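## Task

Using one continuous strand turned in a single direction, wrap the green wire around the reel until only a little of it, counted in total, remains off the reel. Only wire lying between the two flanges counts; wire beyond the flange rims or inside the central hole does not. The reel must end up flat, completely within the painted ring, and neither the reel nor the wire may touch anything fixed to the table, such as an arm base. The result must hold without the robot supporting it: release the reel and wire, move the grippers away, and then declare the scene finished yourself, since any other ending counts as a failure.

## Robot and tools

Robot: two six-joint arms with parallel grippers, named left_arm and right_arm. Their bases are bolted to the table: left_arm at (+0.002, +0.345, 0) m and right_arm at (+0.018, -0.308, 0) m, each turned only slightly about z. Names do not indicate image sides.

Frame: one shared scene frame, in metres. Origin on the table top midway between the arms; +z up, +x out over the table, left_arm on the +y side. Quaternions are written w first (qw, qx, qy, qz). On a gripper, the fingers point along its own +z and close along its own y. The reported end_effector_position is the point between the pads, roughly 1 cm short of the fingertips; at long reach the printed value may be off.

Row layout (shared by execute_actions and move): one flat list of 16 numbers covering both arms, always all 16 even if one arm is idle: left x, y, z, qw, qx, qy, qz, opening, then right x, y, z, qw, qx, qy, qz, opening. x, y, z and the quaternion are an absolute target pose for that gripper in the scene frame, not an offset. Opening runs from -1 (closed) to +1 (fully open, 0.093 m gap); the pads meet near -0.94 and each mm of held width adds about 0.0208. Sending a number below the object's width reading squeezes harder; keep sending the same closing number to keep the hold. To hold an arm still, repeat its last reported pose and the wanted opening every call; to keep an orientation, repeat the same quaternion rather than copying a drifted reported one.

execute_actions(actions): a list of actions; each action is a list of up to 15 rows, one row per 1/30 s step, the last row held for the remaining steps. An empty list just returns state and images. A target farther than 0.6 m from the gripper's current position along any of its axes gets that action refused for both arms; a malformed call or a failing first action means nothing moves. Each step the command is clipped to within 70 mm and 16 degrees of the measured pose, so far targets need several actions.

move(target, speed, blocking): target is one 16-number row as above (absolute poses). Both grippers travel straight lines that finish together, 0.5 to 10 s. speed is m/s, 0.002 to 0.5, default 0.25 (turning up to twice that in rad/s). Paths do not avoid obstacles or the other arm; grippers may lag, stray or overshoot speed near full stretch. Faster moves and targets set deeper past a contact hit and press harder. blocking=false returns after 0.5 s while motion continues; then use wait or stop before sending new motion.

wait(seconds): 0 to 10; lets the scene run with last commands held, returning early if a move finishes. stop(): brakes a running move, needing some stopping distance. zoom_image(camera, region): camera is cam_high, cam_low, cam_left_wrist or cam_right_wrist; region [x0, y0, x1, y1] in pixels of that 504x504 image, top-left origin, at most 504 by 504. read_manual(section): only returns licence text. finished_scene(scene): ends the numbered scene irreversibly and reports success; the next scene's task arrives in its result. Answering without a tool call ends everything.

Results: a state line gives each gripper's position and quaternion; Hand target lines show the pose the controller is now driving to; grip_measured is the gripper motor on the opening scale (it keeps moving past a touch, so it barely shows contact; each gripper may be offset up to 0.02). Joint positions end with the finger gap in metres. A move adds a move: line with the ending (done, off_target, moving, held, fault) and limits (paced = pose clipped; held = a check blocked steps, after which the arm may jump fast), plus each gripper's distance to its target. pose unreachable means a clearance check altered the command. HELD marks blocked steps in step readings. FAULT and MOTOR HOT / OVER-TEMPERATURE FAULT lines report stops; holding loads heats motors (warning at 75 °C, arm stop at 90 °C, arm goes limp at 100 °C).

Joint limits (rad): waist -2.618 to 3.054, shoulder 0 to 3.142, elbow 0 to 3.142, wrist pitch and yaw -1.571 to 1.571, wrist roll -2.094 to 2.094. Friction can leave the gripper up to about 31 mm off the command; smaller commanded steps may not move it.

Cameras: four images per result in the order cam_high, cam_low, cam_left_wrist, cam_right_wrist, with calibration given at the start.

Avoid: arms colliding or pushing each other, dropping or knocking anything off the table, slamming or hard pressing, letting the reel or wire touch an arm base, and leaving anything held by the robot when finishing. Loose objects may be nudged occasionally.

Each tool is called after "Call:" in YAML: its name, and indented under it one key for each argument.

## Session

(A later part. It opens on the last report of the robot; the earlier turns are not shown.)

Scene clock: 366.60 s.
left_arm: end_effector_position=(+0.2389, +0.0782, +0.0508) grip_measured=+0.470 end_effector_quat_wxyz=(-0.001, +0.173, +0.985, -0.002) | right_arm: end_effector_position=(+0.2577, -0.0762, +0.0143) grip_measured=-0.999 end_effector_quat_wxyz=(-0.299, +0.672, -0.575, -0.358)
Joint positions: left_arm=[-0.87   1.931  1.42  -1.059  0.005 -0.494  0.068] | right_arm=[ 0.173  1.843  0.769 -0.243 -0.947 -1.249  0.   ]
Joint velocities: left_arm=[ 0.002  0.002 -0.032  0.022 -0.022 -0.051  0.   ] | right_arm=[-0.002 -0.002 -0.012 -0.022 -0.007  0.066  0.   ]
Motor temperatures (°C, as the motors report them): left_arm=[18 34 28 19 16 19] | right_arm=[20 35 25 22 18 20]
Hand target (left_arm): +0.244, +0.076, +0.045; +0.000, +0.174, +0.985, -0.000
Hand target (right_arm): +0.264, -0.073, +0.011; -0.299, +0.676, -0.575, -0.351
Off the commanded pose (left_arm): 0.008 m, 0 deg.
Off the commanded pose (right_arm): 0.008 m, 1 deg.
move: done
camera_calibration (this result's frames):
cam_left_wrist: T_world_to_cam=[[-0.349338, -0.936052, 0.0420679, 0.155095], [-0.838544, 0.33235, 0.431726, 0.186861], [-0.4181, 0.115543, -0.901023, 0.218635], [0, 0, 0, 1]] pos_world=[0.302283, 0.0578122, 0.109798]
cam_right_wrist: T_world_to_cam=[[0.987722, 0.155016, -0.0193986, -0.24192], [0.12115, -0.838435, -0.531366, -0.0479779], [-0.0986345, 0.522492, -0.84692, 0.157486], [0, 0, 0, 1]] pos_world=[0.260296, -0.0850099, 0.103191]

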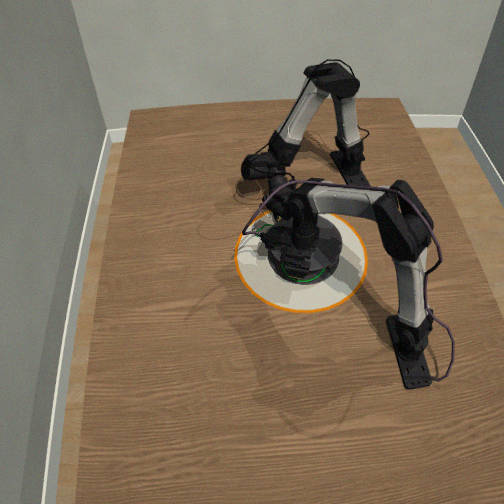

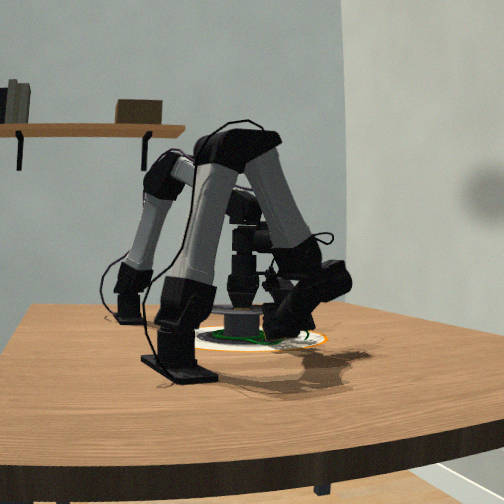

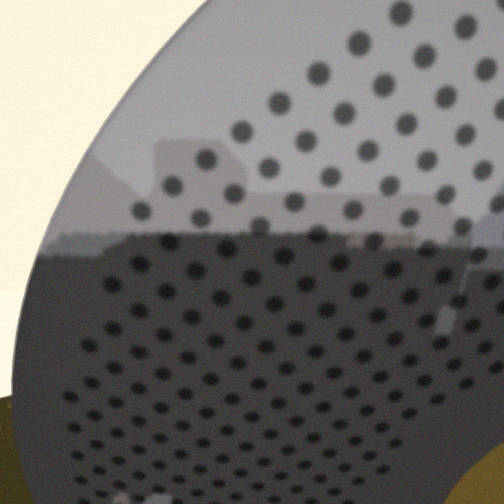

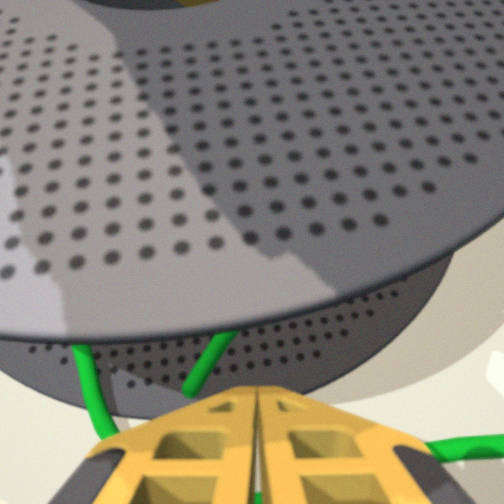

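Call:
move:
  target: [0.2444,0.076,0.045,0,0.1736,0.9848,0,0.3, 0.256,-0.058,0.006,0.30,-0.6755,0.5753,0.352,-1]
  speed: 0.05

Call:
move:
  target: [0.2444,0.076,0.045,0,0.1736,0.9848,0,0.3, 0.256,-0.064,-0.010,0.30,-0.6755,0.5753,0.352,-1]
  speed: 0.05

Scene clock: 368.20 s.
left_arm: end_effector_position=(+0.2389, +0.0782, +0.0508) grip_measured=+0.470 end_effector_quat_wxyz=(-0.001, +0.173, +0.985, -0.002) | right_arm: end_effector_position=(+0.2626, -0.0573, +0.0178) grip_measured=-0.999 end_effector_quat_wxyz=(-0.314, +0.677, -0.567, -0.350)
Joint positions: left_arm=[-0.87   1.931  1.42  -1.059  0.005 -0.494  0.068] | right_arm=[ 0.229  1.843  0.769 -0.132 -0.929 -1.159  0.   ]
Joint velocities: left_arm=[ 0.002 -0.002  0.017  0.095 -0.007 -0.022 -0.   ] | right_arm=[ 0.002 -0.002  0.012 -0.051 -0.022 -0.051  0.   ]
Motor temperatures (°C, as the motors report them): left_arm=[18 34 28 19 16 19] | right_arm=[20 35 25 22 18 20]
Hand target (left_arm): +0.244, +0.076, +0.045; +0.000, +0.174, +0.985, -0.000
Hand target (right_arm): +0.256, -0.059, +0.006; -0.299, +0.676, -0.575, -0.351
Off the commanded pose (left_arm): 0.008 m, 0 deg.
Off the commanded pose (right_arm): 0.013 m, 2 deg.
move: off_target (right_arm)
camera_calibration (this result's frames):
cam_left_wrist: T_world_to_cam=[[-0.349338, -0.936052, 0.0420679, 0.155095], [-0.838544, 0.33235, 0.431726, 0.186861], [-0.4181, 0.115543, -0.901023, 0.218635], [0, 0, 0, 1]] pos_world=[0.302283, 0.0578122, 0.109798]
cam_right_wrist: T_world_to_cam=[[0.987672, 0.155424, 0.0186273, -0.250196], [0.140978, -0.831462, -0.537398, -0.0355194], [-0.0680369, 0.533399, -0.843123, 0.143551], [0, 0, 0, 1]] pos_world=[0.261886, -0.0672165, 0.106604]

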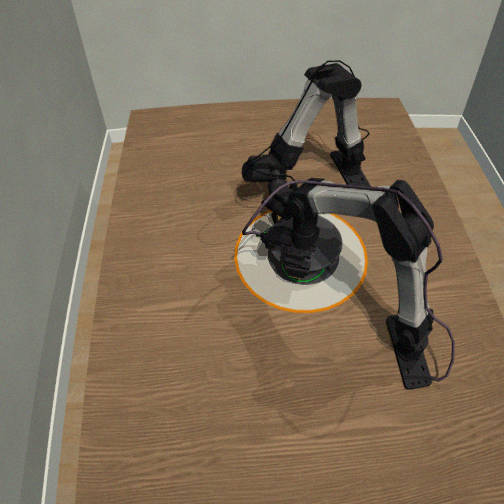

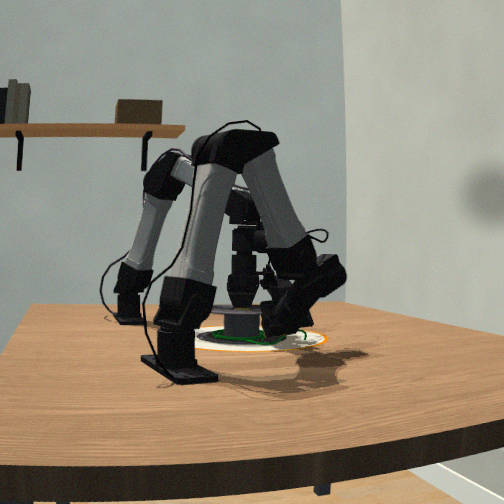

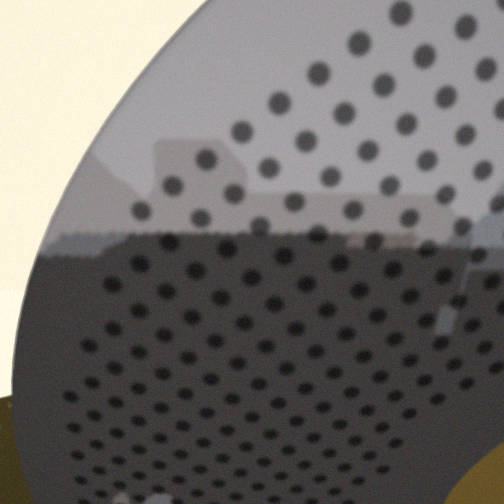

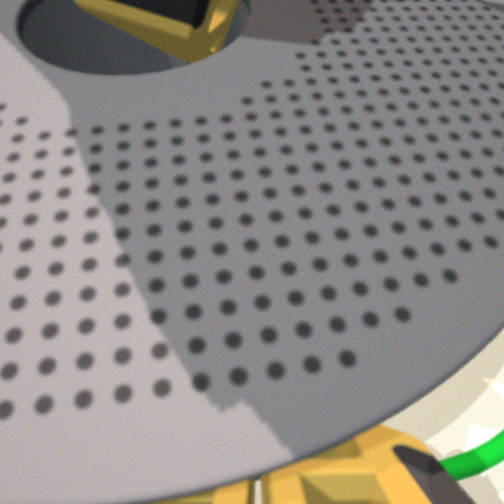

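Scene clock: 369.03 s.
left_arm: end_effector_position=(+0.2389, +0.0782, +0.0508) grip_measured=+0.470 end_effector_quat_wxyz=(-0.001, +0.173, +0.985, -0.002) | right_arm: end_effector_position=(+0.2634, -0.0568, +0.0101) grip_measured=-0.999 end_effector_quat_wxyz=(-0.321, +0.679, -0.560, -0.350)
Joint positions: left_arm=[-0.87   1.931  1.42  -1.059  0.005 -0.494  0.068] | right_arm=[ 0.226  1.874  0.756 -0.079 -0.94  -1.171  0.   ]
Joint velocities: left_arm=[-0.017 -0.002 -0.007 -0.007  0.007 -0.007 -0.   ] | right_arm=[-0.012 -0.002  0.002  0.051  0.022 -0.022  0.   ]
Motor temperatures (°C, as the motors report them): left_arm=[18 34 28 19 16 19] | right_arm=[20 35 25 22 18 20]
Hand target (left_arm): +0.244, +0.076, +0.045; +0.000, +0.174, +0.985, -0.000
Hand target (right_arm): +0.255, -0.064, -0.008; -0.300, +0.675, -0.575, -0.352
Off the commanded pose (left_arm): 0.008 m, 0 deg.
Off the commanded pose (right_arm): 0.023 m, 3 deg.
move: off_target (right_arm)
camera_calibration (this result's frames):
cam_left_wrist: T_world_to_cam=[[-0.349338, -0.936052, 0.0420679, 0.155095], [-0.838544, 0.33235, 0.431726, 0.186861], [-0.4181, 0.115543, -0.901023, 0.218635], [0, 0, 0, 1]] pos_world=[0.302283, 0.0578122, 0.109798]
cam_right_wrist: T_world_to_cam=[[0.986057, 0.16264, 0.0352062, -0.250253], [0.155195, -0.822459, -0.547243, -0.0424718], [-0.0600481, 0.545077, -0.836233, 0.135414], [0, 0, 0, 1]] pos_world=[0.261487, -0.0680413, 0.098806]

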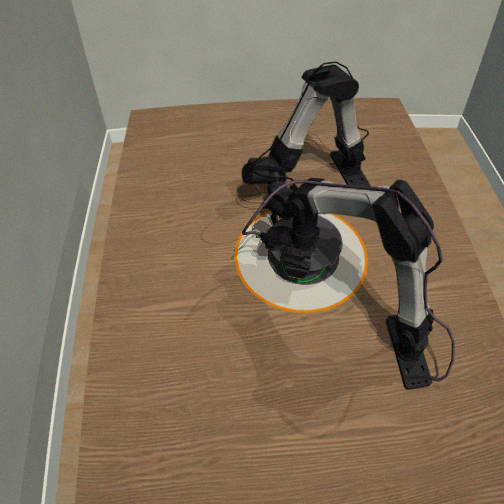

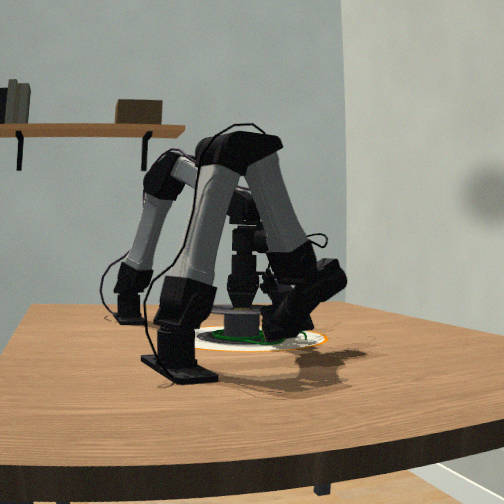

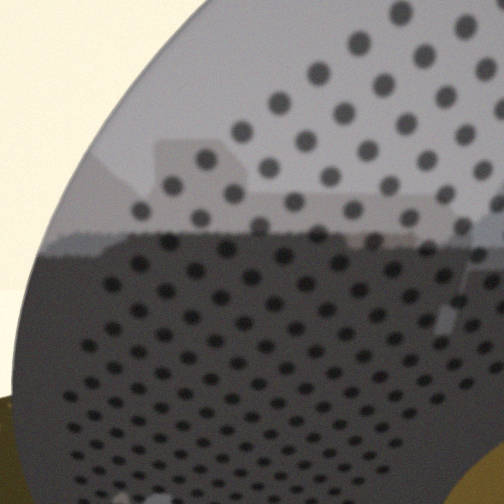

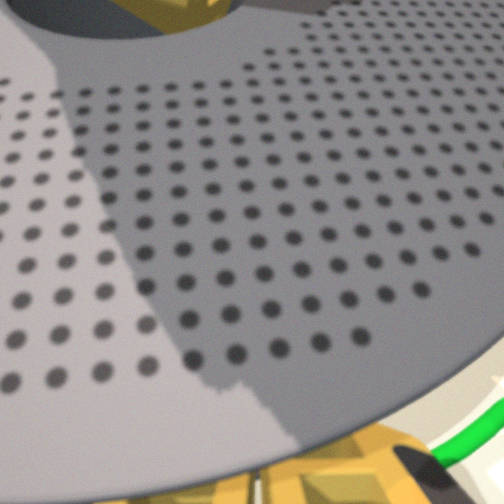

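Call:
move:
  target: [0.2444,0.076,0.045,0,0.1736,0.9848,0,0.3, 0.222,-0.064,-0.006,0.3149,-0.6488,0.6049,0.3377,-1]
  speed: 0.04

Scene clock: 371.20 s.
left_arm: end_effector_position=(+0.2387, +0.0780, +0.0508) grip_measured=+0.470 end_effector_quat_wxyz=(-0.001, +0.183, +0.983, -0.003) | right_arm: end_effector_position=(+0.2455, -0.0585, +0.0090) grip_measured=-0.999 end_effector_quat_wxyz=(-0.355, +0.653, -0.585, -0.323)
Joint positions: left_arm=[-0.87   1.931  1.42  -1.059  0.006 -0.474  0.068] | right_arm=[ 0.267  1.772  0.545  0.236 -0.87  -0.965  0.   ]
Joint velocities: left_arm=[-0.007  0.002  0.012 -0.037  0.007  0.007 -0.   ] | right_arm=[ 0.002 -0.007 -0.017 -0.037  0.007 -0.007  0.   ]
Motor temperatures (°C, as the motors report them): left_arm=[18 34 28 19 16 19] | right_arm=[20 35 24 22 18 20]
Hand target (left_arm): +0.244, +0.076, +0.045; +0.000, +0.174, +0.985, -0.000
Hand target (right_arm): +0.222, -0.065, -0.005; -0.314, +0.650, -0.605, -0.336
Off the commanded pose (left_arm): 0.008 m, 1 deg.
Off the commanded pose (right_arm): 0.028 m, 5 deg.
move: off_target (right_arm)
camera_calibration (this result's frames):
cam_left_wrist: T_world_to_cam=[[-0.367792, -0.928892, 0.0434521, 0.158645], [-0.831328, 0.349381, 0.432235, 0.183679], [-0.416681, 0.12285, -0.900713, 0.217652], [0, 0, 0, 1]] pos_world=[0.301737, 0.0564514, 0.109756]
cam_right_wrist: T_world_to_cam=[[0.995381, 0.0582931, 0.0762773, -0.24111], [0.0909221, -0.82745, -0.55413, -0.0262124], [0.0308136, 0.558506, -0.828928, 0.112699], [0, 0, 0, 1]] pos_world=[0.238907, -0.0705774, 0.0972856]

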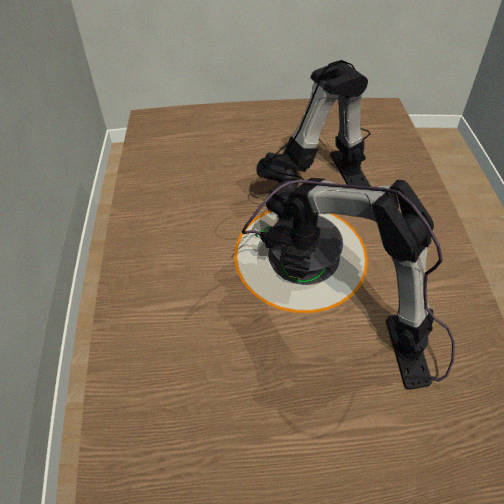

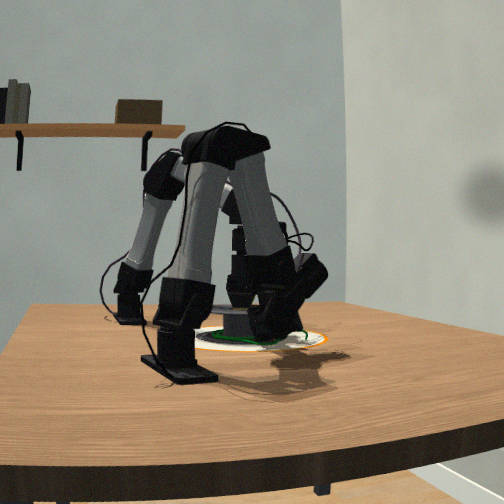

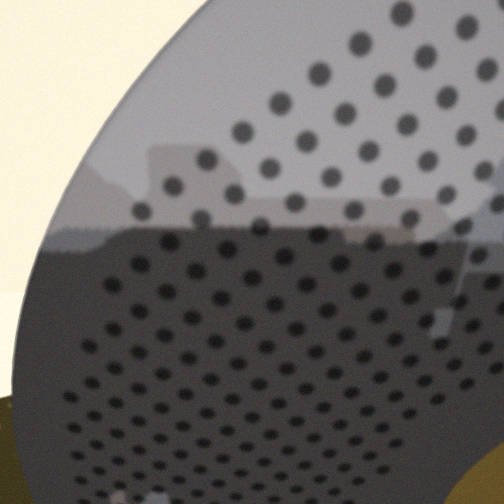

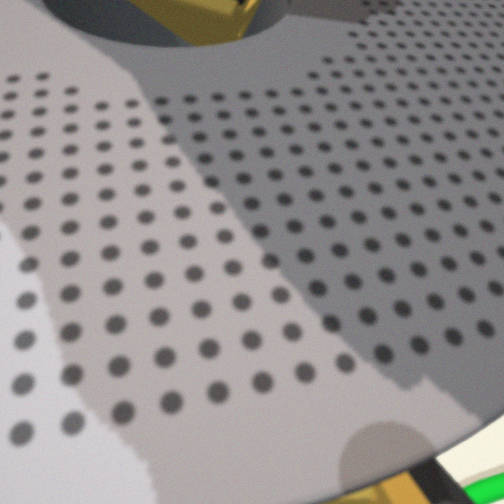

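Call:
move:
  target: [0.2444,0.076,0.045,0,0.1736,0.9848,0,0.3, 0.212,-0.062,0.002,0.3149,-0.6488,0.6049,0.3377,-1]
  speed: 0.04

Call:
move:
  target: [0.2444,0.076,0.045,0,0.1736,0.9848,0,0.3, 0.232,-0.105,0.020,0.3149,-0.6488,0.6049,0.3377,-1]
  speed: 0.08

Scene clock: 373.00 s.
left_arm: end_effector_position=(+0.2386, +0.0780, +0.0508) grip_measured=+0.470 end_effector_quat_wxyz=(-0.002, +0.184, +0.983, -0.003) | right_arm: end_effector_position=(+0.2257, -0.0575, +0.0098) grip_measured=-0.999 end_effector_quat_wxyz=(-0.338, +0.650, -0.593, -0.333)
Joint positions: left_arm=[-0.87   1.931  1.42  -1.059  0.007 -0.473  0.068] | right_arm=[ 0.303  1.722  0.499  0.224 -0.859 -0.919  0.   ]
Joint velocities: left_arm=[-0.007 -0.007 -0.012  0.051  0.051 -0.037  0.   ] | right_arm=[-0.027 -0.012 -0.012  0.022  0.007  0.007  0.   ]
Motor temperatures (°C, as the motors report them): left_arm=[18 34 28 19 16 19] | right_arm=[20 35 24 22 18 20]
Hand target (left_arm): +0.244, +0.076, +0.045; +0.000, +0.174, +0.985, -0.000
Hand target (right_arm): +0.212, -0.062, +0.003; -0.315, +0.649, -0.605, -0.337
Off the commanded pose (left_arm): 0.008 m, 1 deg.
Off the commanded pose (right_arm): 0.016 m, 3 deg.
move: off_target (right_arm)
camera_calibration (this result's frames):
cam_left_wrist: T_world_to_cam=[[-0.368832, -0.928472, 0.0436243, 0.158835], [-0.830697, 0.350321, 0.432687, 0.183332], [-0.41702, 0.12335, -0.900488, 0.217634], [0, 0, 0, 1]] pos_world=[0.301635, 0.056404, 0.109722]
cam_right_wrist: T_world_to_cam=[[0.997355, 0.0639129, 0.0346194, -0.221224], [0.072434, -0.834239, -0.546625, -0.0193788], [-0.00605554, 0.547686, -0.836662, 0.121195], [0, 0, 0, 1]] pos_world=[0.222776, -0.0684046, 0.0984653]

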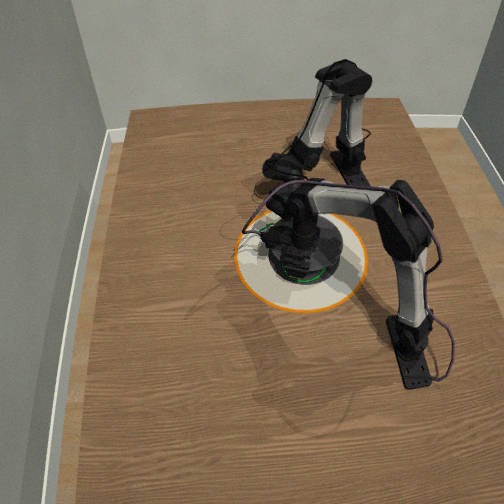

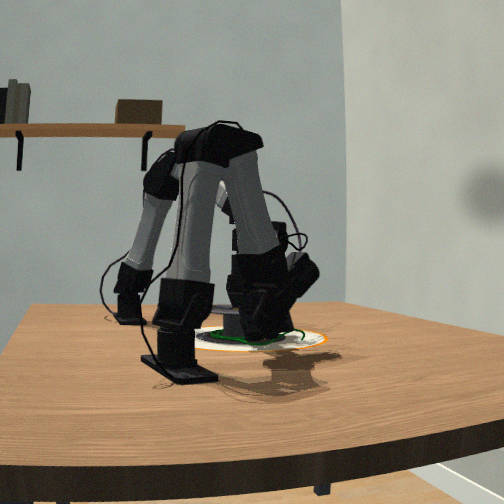

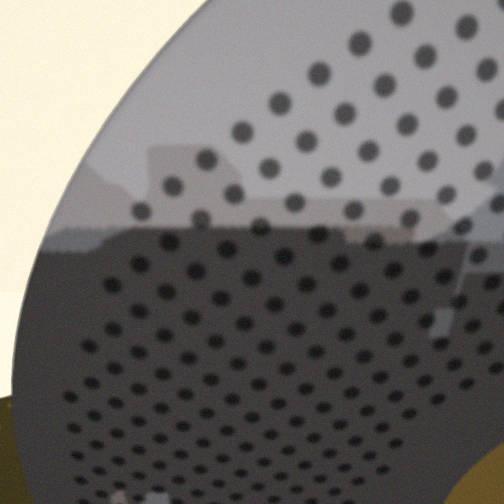

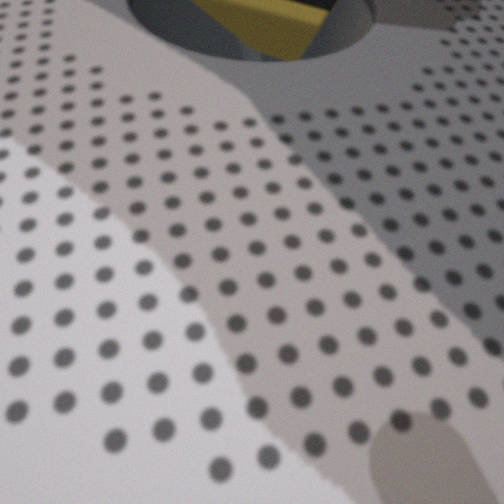

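Scene clock: 374.23 s.
left_arm: end_effector_position=(+0.2386, +0.0780, +0.0508) grip_measured=+0.470 end_effector_quat_wxyz=(-0.002, +0.184, +0.983, -0.003) | right_arm: end_effector_position=(+0.2259, -0.1044, +0.0138) grip_measured=-0.999 end_effector_quat_wxyz=(+0.308, -0.647, +0.609, +0.340)
Joint positions: left_arm=[-0.87   1.931  1.42  -1.059  0.007 -0.473  0.068] | right_arm=[ 0.122  1.669  0.551 -0.16  -0.922 -1.189  0.   ]
Joint velocities: left_arm=[-0.012  0.022  0.017  0.022 -0.022 -0.037  0.001] | right_arm=[ 0.007 -0.007 -0.017 -0.037 -0.022  0.022  0.   ]
Motor temperatures (°C, as the motors report them): left_arm=[18 34 28 19 16 19] | right_arm=[20 35 24 22 18 20]
Hand target (left_arm): +0.244, +0.076, +0.045; +0.000, +0.174, +0.985, -0.000
Hand target (right_arm): +0.232, -0.104, +0.022; -0.317, +0.647, -0.604, -0.340
Off the commanded pose (left_arm): 0.008 m, 1 deg.
Off the commanded pose (right_arm): 0.009 m, 1 deg.
move: done
camera_calibration (this result's frames):
cam_left_wrist: T_world_to_cam=[[-0.368832, -0.928472, 0.0436243, 0.158835], [-0.830697, 0.350321, 0.432687, 0.183332], [-0.41702, 0.12335, -0.900488, 0.217634], [0, 0, 0, 1]] pos_world=[0.301635, 0.056404, 0.109722]
cam_right_wrist: T_world_to_cam=[[0.997662, 0.0633869, -0.0255472, -0.217849], [0.0410935, -0.85509, -0.516849, -0.0518715], [-0.0546066, 0.514591, -0.855695, 0.158065], [0, 0, 0, 1]] pos_world=[0.228102, -0.111885, 0.102881]

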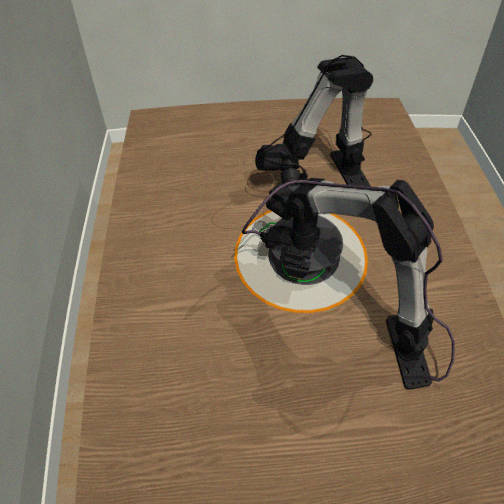

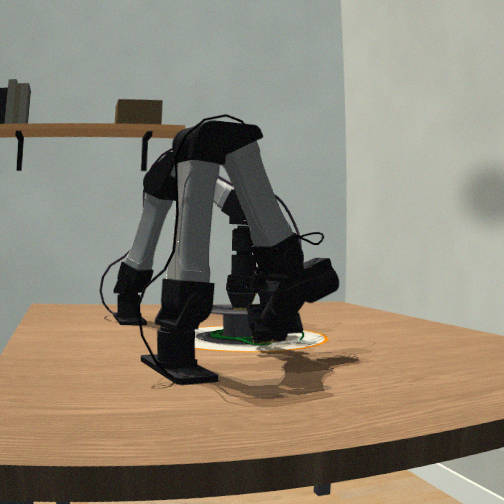

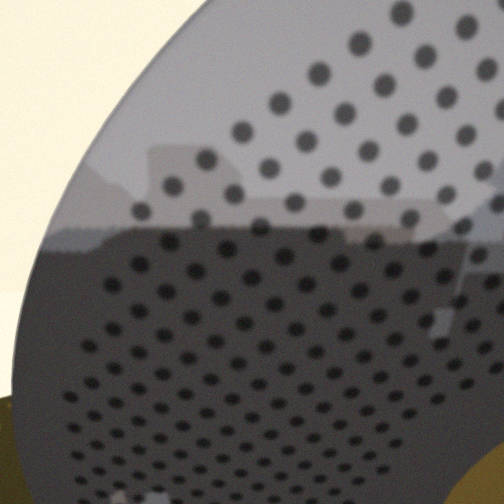

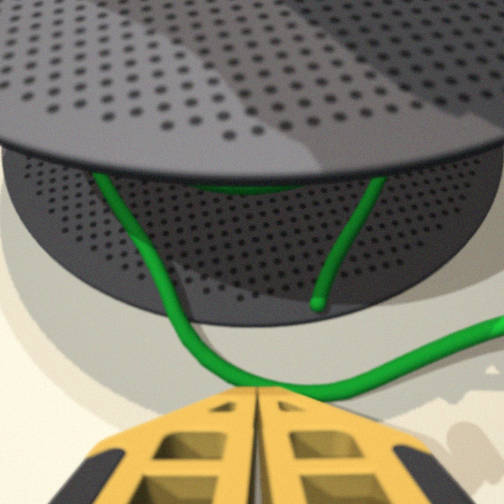

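Call:
move:
  target: [0.2444,0.076,0.045,0,0.1736,0.9848,0,0.3, 0.256,-0.092,0.020,0.2811,-0.7037,0.5400,0.3663,-0.55]
  speed: 0.12

Scene clock: 378.83 s.
left_arm: end_effector_position=(+0.2386, +0.0780, +0.0508) grip_measured=+0.470 end_effector_quat_wxyz=(-0.002, +0.184, +0.983, -0.003) | right_arm: end_effector_position=(+0.2542, -0.0931, +0.0202) grip_measured=-0.553 end_effector_quat_wxyz=(-0.284, +0.706, -0.541, -0.358)
Joint positions: left_arm=[-0.87   1.931  1.42  -1.059  0.007 -0.473  0.068] | right_arm=[ 0.122  1.857  0.851 -0.497 -0.947 -1.502  0.019]
Joint velocities: left_arm=[-0.007  0.012 -0.007  0.022 -0.022  0.007  0.   ] | right_arm=[-0.002 -0.007  0.007 -0.051  0.022  0.007 -0.   ]
Motor temperatures (°C, as the motors report them): left_arm=[18 34 29 19 16 19] | right_arm=[20 34 25 22 18 20]
Hand target (left_arm): +0.244, +0.076, +0.045; +0.000, +0.174, +0.985, -0.000
Hand target (right_arm): +0.256, -0.092, +0.020; -0.282, +0.703, -0.541, -0.366
Off the commanded pose (left_arm): 0.008 m, 1 deg.
Off the commanded pose (right_arm): 0.002 m, 1 deg.
move: done
camera_calibration (this result's frames):
cam_left_wrist: T_world_to_cam=[[-0.368832, -0.928472, 0.0436243, 0.158835], [-0.830697, 0.350321, 0.432687, 0.183332], [-0.41702, 0.12335, -0.900488, 0.217634], [0, 0, 0, 1]] pos_world=[0.301635, 0.056404, 0.109722]
cam_right_wrist: T_world_to_cam=[[0.968694, 0.24823, 0.00382678, -0.222635], [0.214912, -0.830759, -0.513471, -0.0820231], [-0.12428, 0.498219, -0.858098, 0.175484], [0, 0, 0, 1]] pos_world=[0.255101, -0.100306, 0.109318]

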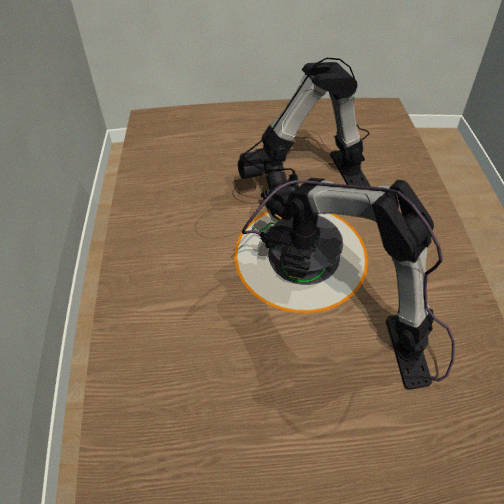

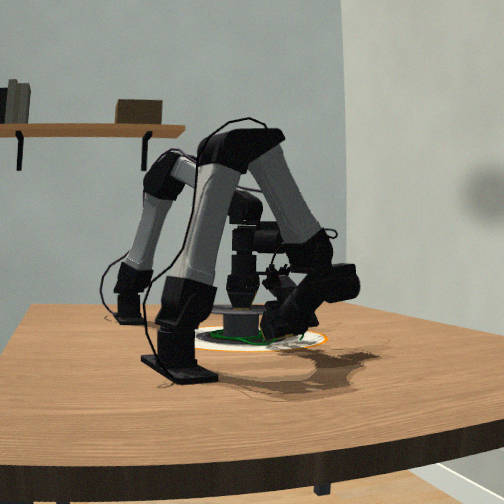

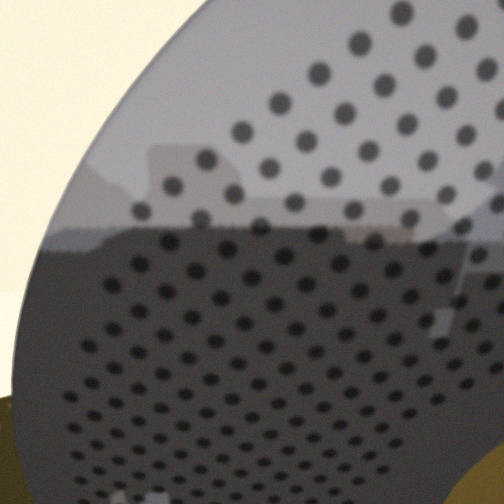

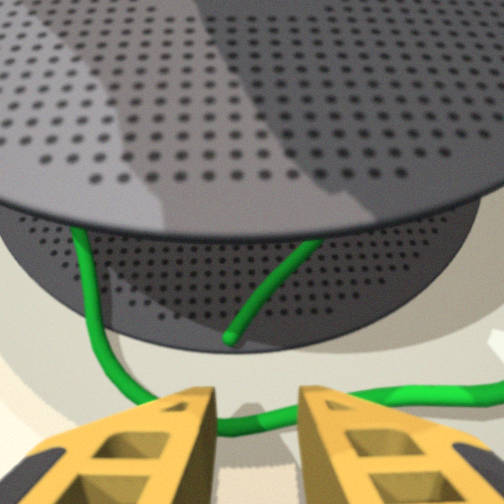

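Call:
move:
  target: [0.2444,0.076,0.045,0,0.1736,0.9848,0,0.3, 0.246,-0.064,0.014,0.2811,-0.7037,0.5400,0.3663,-0.55]
  speed: 0.06

Scene clock: 380.27 s.
left_arm: end_effector_position=(+0.2386, +0.0780, +0.0508) grip_measured=+0.470 end_effector_quat_wxyz=(-0.002, +0.184, +0.983, -0.003) | right_arm: end_effector_position=(+0.2561, -0.0630, +0.0238) grip_measured=-0.553 end_effector_quat_wxyz=(-0.293, +0.707, -0.534, -0.359)
Joint positions: left_arm=[-0.87   1.931  1.42  -1.059  0.007 -0.473  0.068] | right_arm=[ 0.215  1.857  0.852 -0.354 -0.947 -1.35   0.019]
Joint velocities: left_arm=[-0.002  0.002  0.002 -0.007 -0.066 -0.007  0.   ] | right_arm=[-0.012  0.002 -0.012  0.066  0.066  0.007  0.   ]
Motor temperatures (°C, as the motors report them): left_arm=[18 34 29 19 16 19] | right_arm=[20 34 25 22 18 20]
Hand target (left_arm): +0.244, +0.076, +0.045; +0.000, +0.174, +0.985, -0.000
Hand target (right_arm): +0.246, -0.065, +0.014; -0.280, +0.705, -0.540, -0.365
Off the commanded pose (left_arm): 0.008 m, 1 deg.
Off the commanded pose (right_arm): 0.014 m, 2 deg.
move: off_target (right_arm)
camera_calibration (this result's frames):
cam_left_wrist: T_world_to_cam=[[-0.368832, -0.928472, 0.0436243, 0.158835], [-0.830697, 0.350321, 0.432687, 0.183332], [-0.41702, 0.12335, -0.900488, 0.217634], [0, 0, 0, 1]] pos_world=[0.301635, 0.056404, 0.109722]
cam_right_wrist: T_world_to_cam=[[0.967398, 0.252236, 0.0227709, -0.231876], [0.226224, -0.820198, -0.52545, -0.0575441], [-0.113861, 0.51347, -0.85052, 0.161863], [0, 0, 0, 1]] pos_world=[0.255764, -0.0718217, 0.112711]

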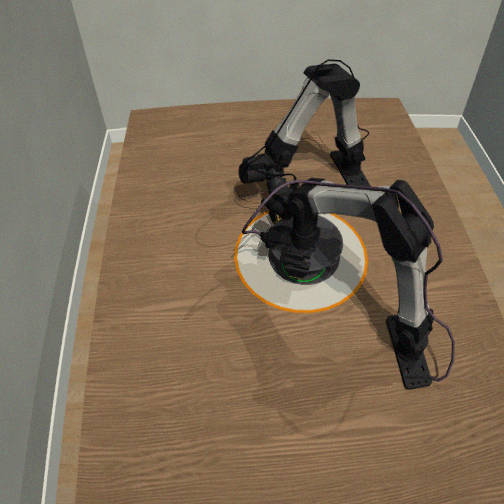

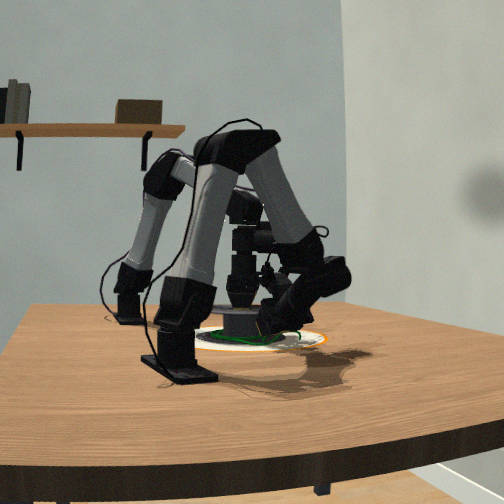

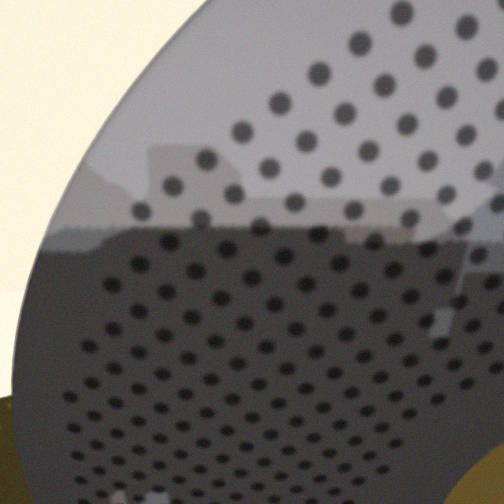

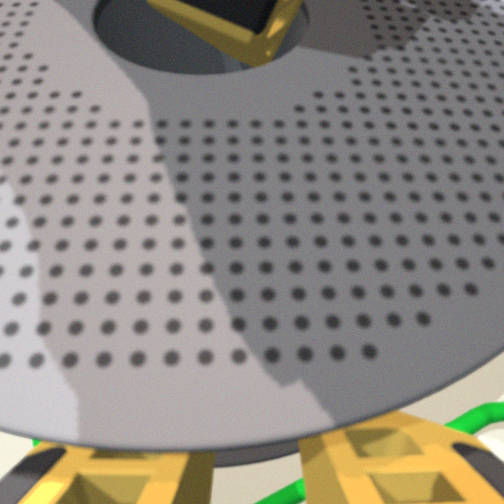

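Call:
move:
  target: [0.2444,0.076,0.045,0,0.1736,0.9848,0,0.3, 0.232,-0.072,0.004,0.2811,-0.7037,0.5400,0.3663,-0.55]
  speed: 0.05

Scene clock: 382.50 s.
left_arm: end_effector_position=(+0.2385, +0.0782, +0.0508) grip_measured=+0.470 end_effector_quat_wxyz=(-0.002, +0.184, +0.983, -0.003) | right_arm: end_effector_position=(+0.2404, -0.0684, +0.0111) grip_measured=-0.553 end_effector_quat_wxyz=(-0.289, +0.703, -0.536, -0.366)
Joint positions: left_arm=[-0.87   1.931  1.42  -1.06   0.007 -0.473  0.068] | right_arm=[ 0.215  1.857  0.775 -0.291 -0.957 -1.347  0.019]
Joint velocities: left_arm=[ 0.007  0.017  0.002 -0.051 -0.066 -0.022  0.   ] | right_arm=[-0.002  0.002  0.002  0.081  0.066 -0.022  0.001]
Motor temperatures (°C, as the motors report them): left_arm=[18 34 29 19 16 19] | right_arm=[20 34 25 22 18 20]
Hand target (left_arm): +0.244, +0.076, +0.045; +0.000, +0.174, +0.985, -0.000
Hand target (right_arm): +0.232, -0.072, +0.005; -0.281, +0.704, -0.540, -0.367
Off the commanded pose (left_arm): 0.009 m, 1 deg.
Off the commanded pose (right_arm): 0.012 m, 1 deg.
move: off_target (right_arm)
camera_calibration (this result's frames):
cam_left_wrist: T_world_to_cam=[[-0.36881, -0.928497, 0.043283, 0.158932], [-0.830477, 0.350074, 0.433309, 0.183117], [-0.417478, 0.123863, -0.900206, 0.21762], [0, 0, 0, 1]] pos_world=[0.301541, 0.0565085, 0.109678]
cam_right_wrist: T_world_to_cam=[[0.967535, 0.252683, 0.00529729, -0.214788], [0.216658, -0.81844, -0.53218, -0.0625632], [-0.130137, 0.516051, -0.846614, 0.156121], [0, 0, 0, 1]] pos_world=[0.241687, -0.0774974, 0.100017]

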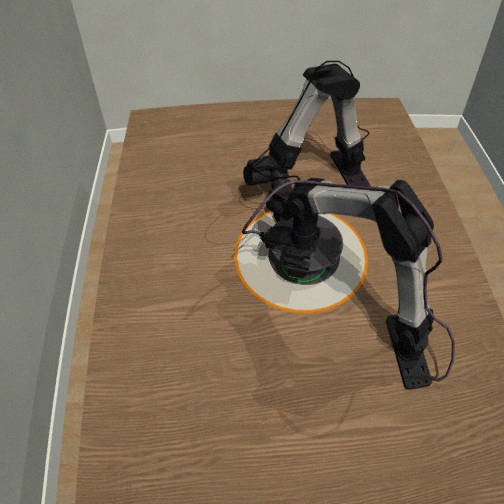

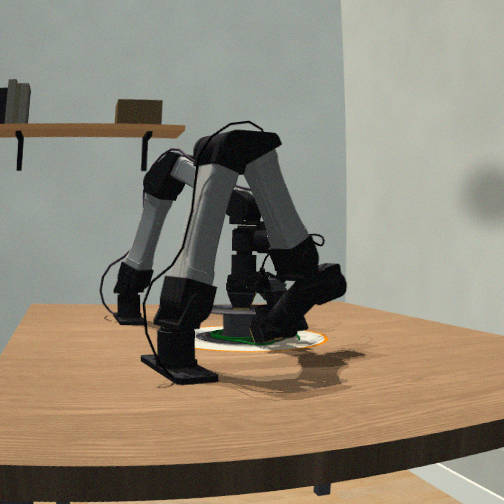

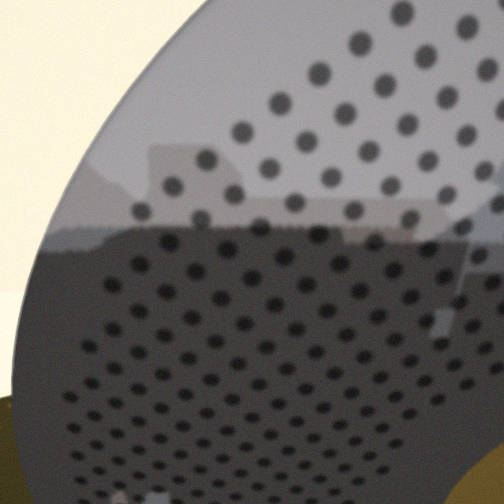

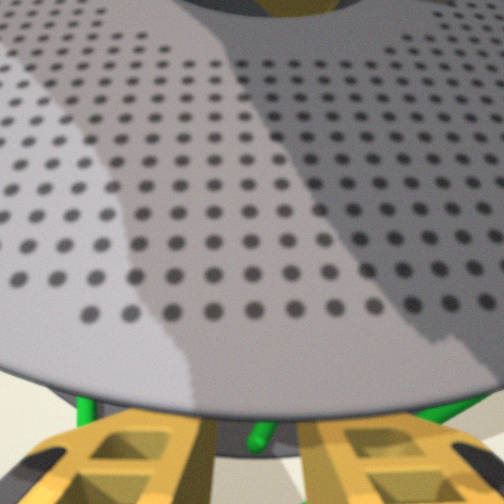

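Call:
move:
  target: [0.2444,0.076,0.045,0,0.1736,0.9848,0,0.3, 0.240,-0.068,-0.012,0.2811,-0.7037,0.5400,0.3663,-0.55]
  speed: 0.05

Call:
move:
  target: [0.2444,0.076,0.045,0,0.1736,0.9848,0,0.3, 0.240,-0.068,-0.012,0.2811,-0.7037,0.5400,0.3663,-1]
  speed: 0.05

Scene clock: 383.73 s.
left_arm: end_effector_position=(+0.2383, +0.0805, +0.0508) grip_measured=+0.470 end_effector_quat_wxyz=(-0.005, +0.182, +0.983, -0.000) | right_arm: end_effector_position=(+0.2412, -0.0663, +0.0104) grip_measured=-0.553 end_effector_quat_wxyz=(-0.299, +0.695, -0.531, -0.382)
Joint positions: left_arm=[-0.866  1.931  1.42  -1.068  0.007 -0.473  0.068] | right_arm=[ 0.206  1.883  0.774 -0.264 -1.    -1.347  0.019]
Joint velocities: left_arm=[ 0.007 -0.012 -0.022  0.037 -0.007 -0.037 -0.   ] | right_arm=[-0.002  0.002  0.017 -0.022  0.051  0.022  0.001]
Motor temperatures (°C, as the motors report them): left_arm=[18 34 29 19 16 19] | right_arm=[20 34 25 22 18 20]
Hand target (left_arm): +0.244, +0.076, +0.045; +0.000, +0.174, +0.985, -0.000
Hand target (right_arm): +0.239, -0.069, -0.011; -0.280, +0.704, -0.540, -0.367
Off the commanded pose (left_arm): 0.010 m, 1 deg.
Off the commanded pose (right_arm): 0.023 m, 3 deg.
move: off_target (right_arm)
camera_calibration (this result's frames):
cam_left_wrist: T_world_to_cam=[[-0.365053, -0.930133, 0.0398689, 0.160376], [-0.82958, 0.344428, 0.439507, 0.182058], [-0.422532, 0.127369, -0.897354, 0.218029], [0, 0, 0, 1]] pos_world=[0.301701, 0.0586947, 0.109239]
cam_right_wrist: T_world_to_cam=[[0.967492, 0.252902, 0.000350048, -0.216063], [0.208578, -0.797141, -0.566622, -0.057674], [-0.143021, 0.548275, -0.823978, 0.159615], [0, 0, 0, 1]] pos_world=[0.243897, -0.0788445, 0.0989154]

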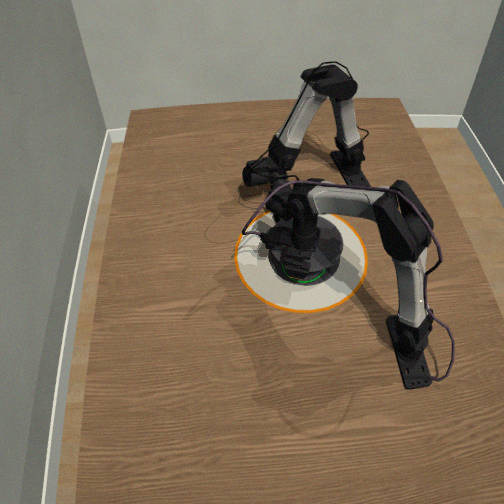

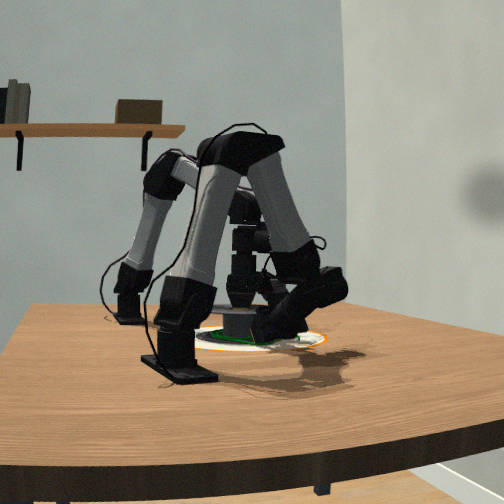

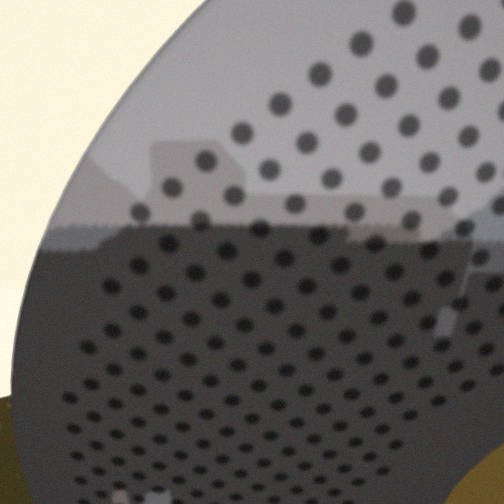

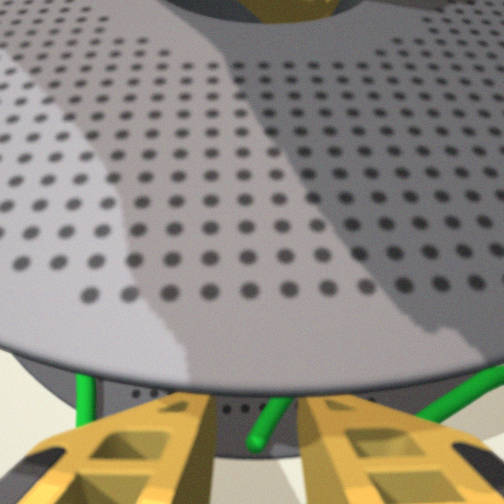

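Scene clock: 384.50 s.
left_arm: end_effector_position=(+0.2382, +0.0804, +0.0508) grip_measured=+0.470 end_effector_quat_wxyz=(-0.005, +0.181, +0.984, -0.000) | right_arm: end_effector_position=(+0.2410, -0.0657, +0.0105) grip_measured=-0.994 end_effector_quat_wxyz=(-0.300, +0.693, -0.530, -0.385)
Joint positions: left_arm=[-0.866  1.931  1.42  -1.068  0.007 -0.475  0.068] | right_arm=[ 0.206  1.887  0.774 -0.26  -1.008 -1.347  0.   ]
Joint velocities: left_arm=[ 0.007  0.017  0.022 -0.051  0.007  0.022  0.   ] | right_arm=[ 0.012 -0.007 -0.017  0.037  0.007 -0.037  0.   ]
Motor temperatures (°C, as the motors report them): left_arm=[18 34 29 19 16 19] | right_arm=[20 34 24 22 18 20]
Hand target (left_arm): +0.244, +0.076, +0.045; +0.000, +0.174, +0.985, -0.000
Hand target (right_arm): +0.239, -0.069, -0.010; -0.280, +0.704, -0.539, -0.367
Off the commanded pose (left_arm): 0.010 m, 1 deg.
Off the commanded pose (right_arm): 0.023 m, 3 deg.
move: off_target (right_arm)
camera_calibration (this result's frames):
cam_left_wrist: T_world_to_cam=[[-0.362909, -0.930957, 0.040187, 0.159858], [-0.830244, 0.342628, 0.43966, 0.182328], [-0.423074, 0.126192, -0.897265, 0.218234], [0, 0, 0, 1]] pos_world=[0.301719, 0.0588107, 0.109227]
cam_right_wrist: T_world_to_cam=[[0.967167, 0.254137, -0.00142212, -0.215768], [0.207446, -0.792683, -0.573254, -0.0564995], [-0.146812, 0.554137, -0.819377, 0.160527], [0, 0, 0, 1]] pos_world=[0.243971, -0.0789056, 0.0988366]

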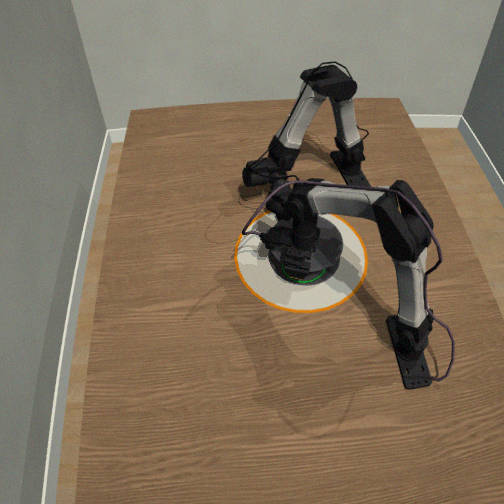

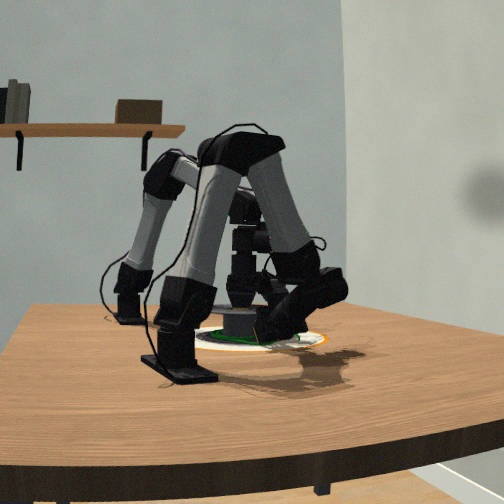

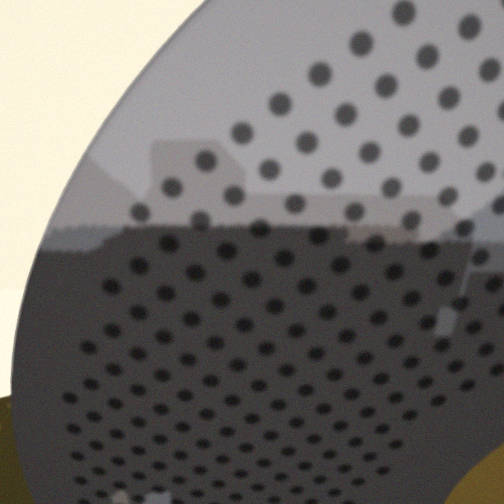

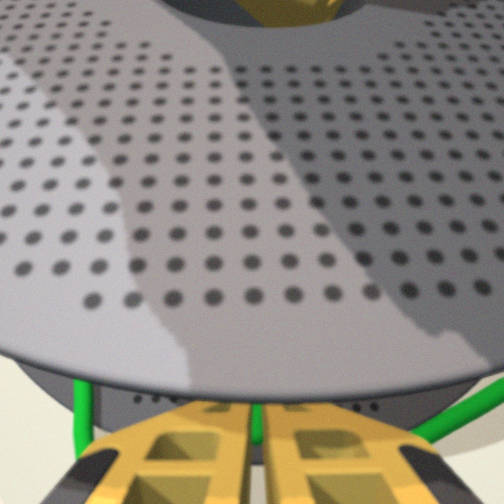

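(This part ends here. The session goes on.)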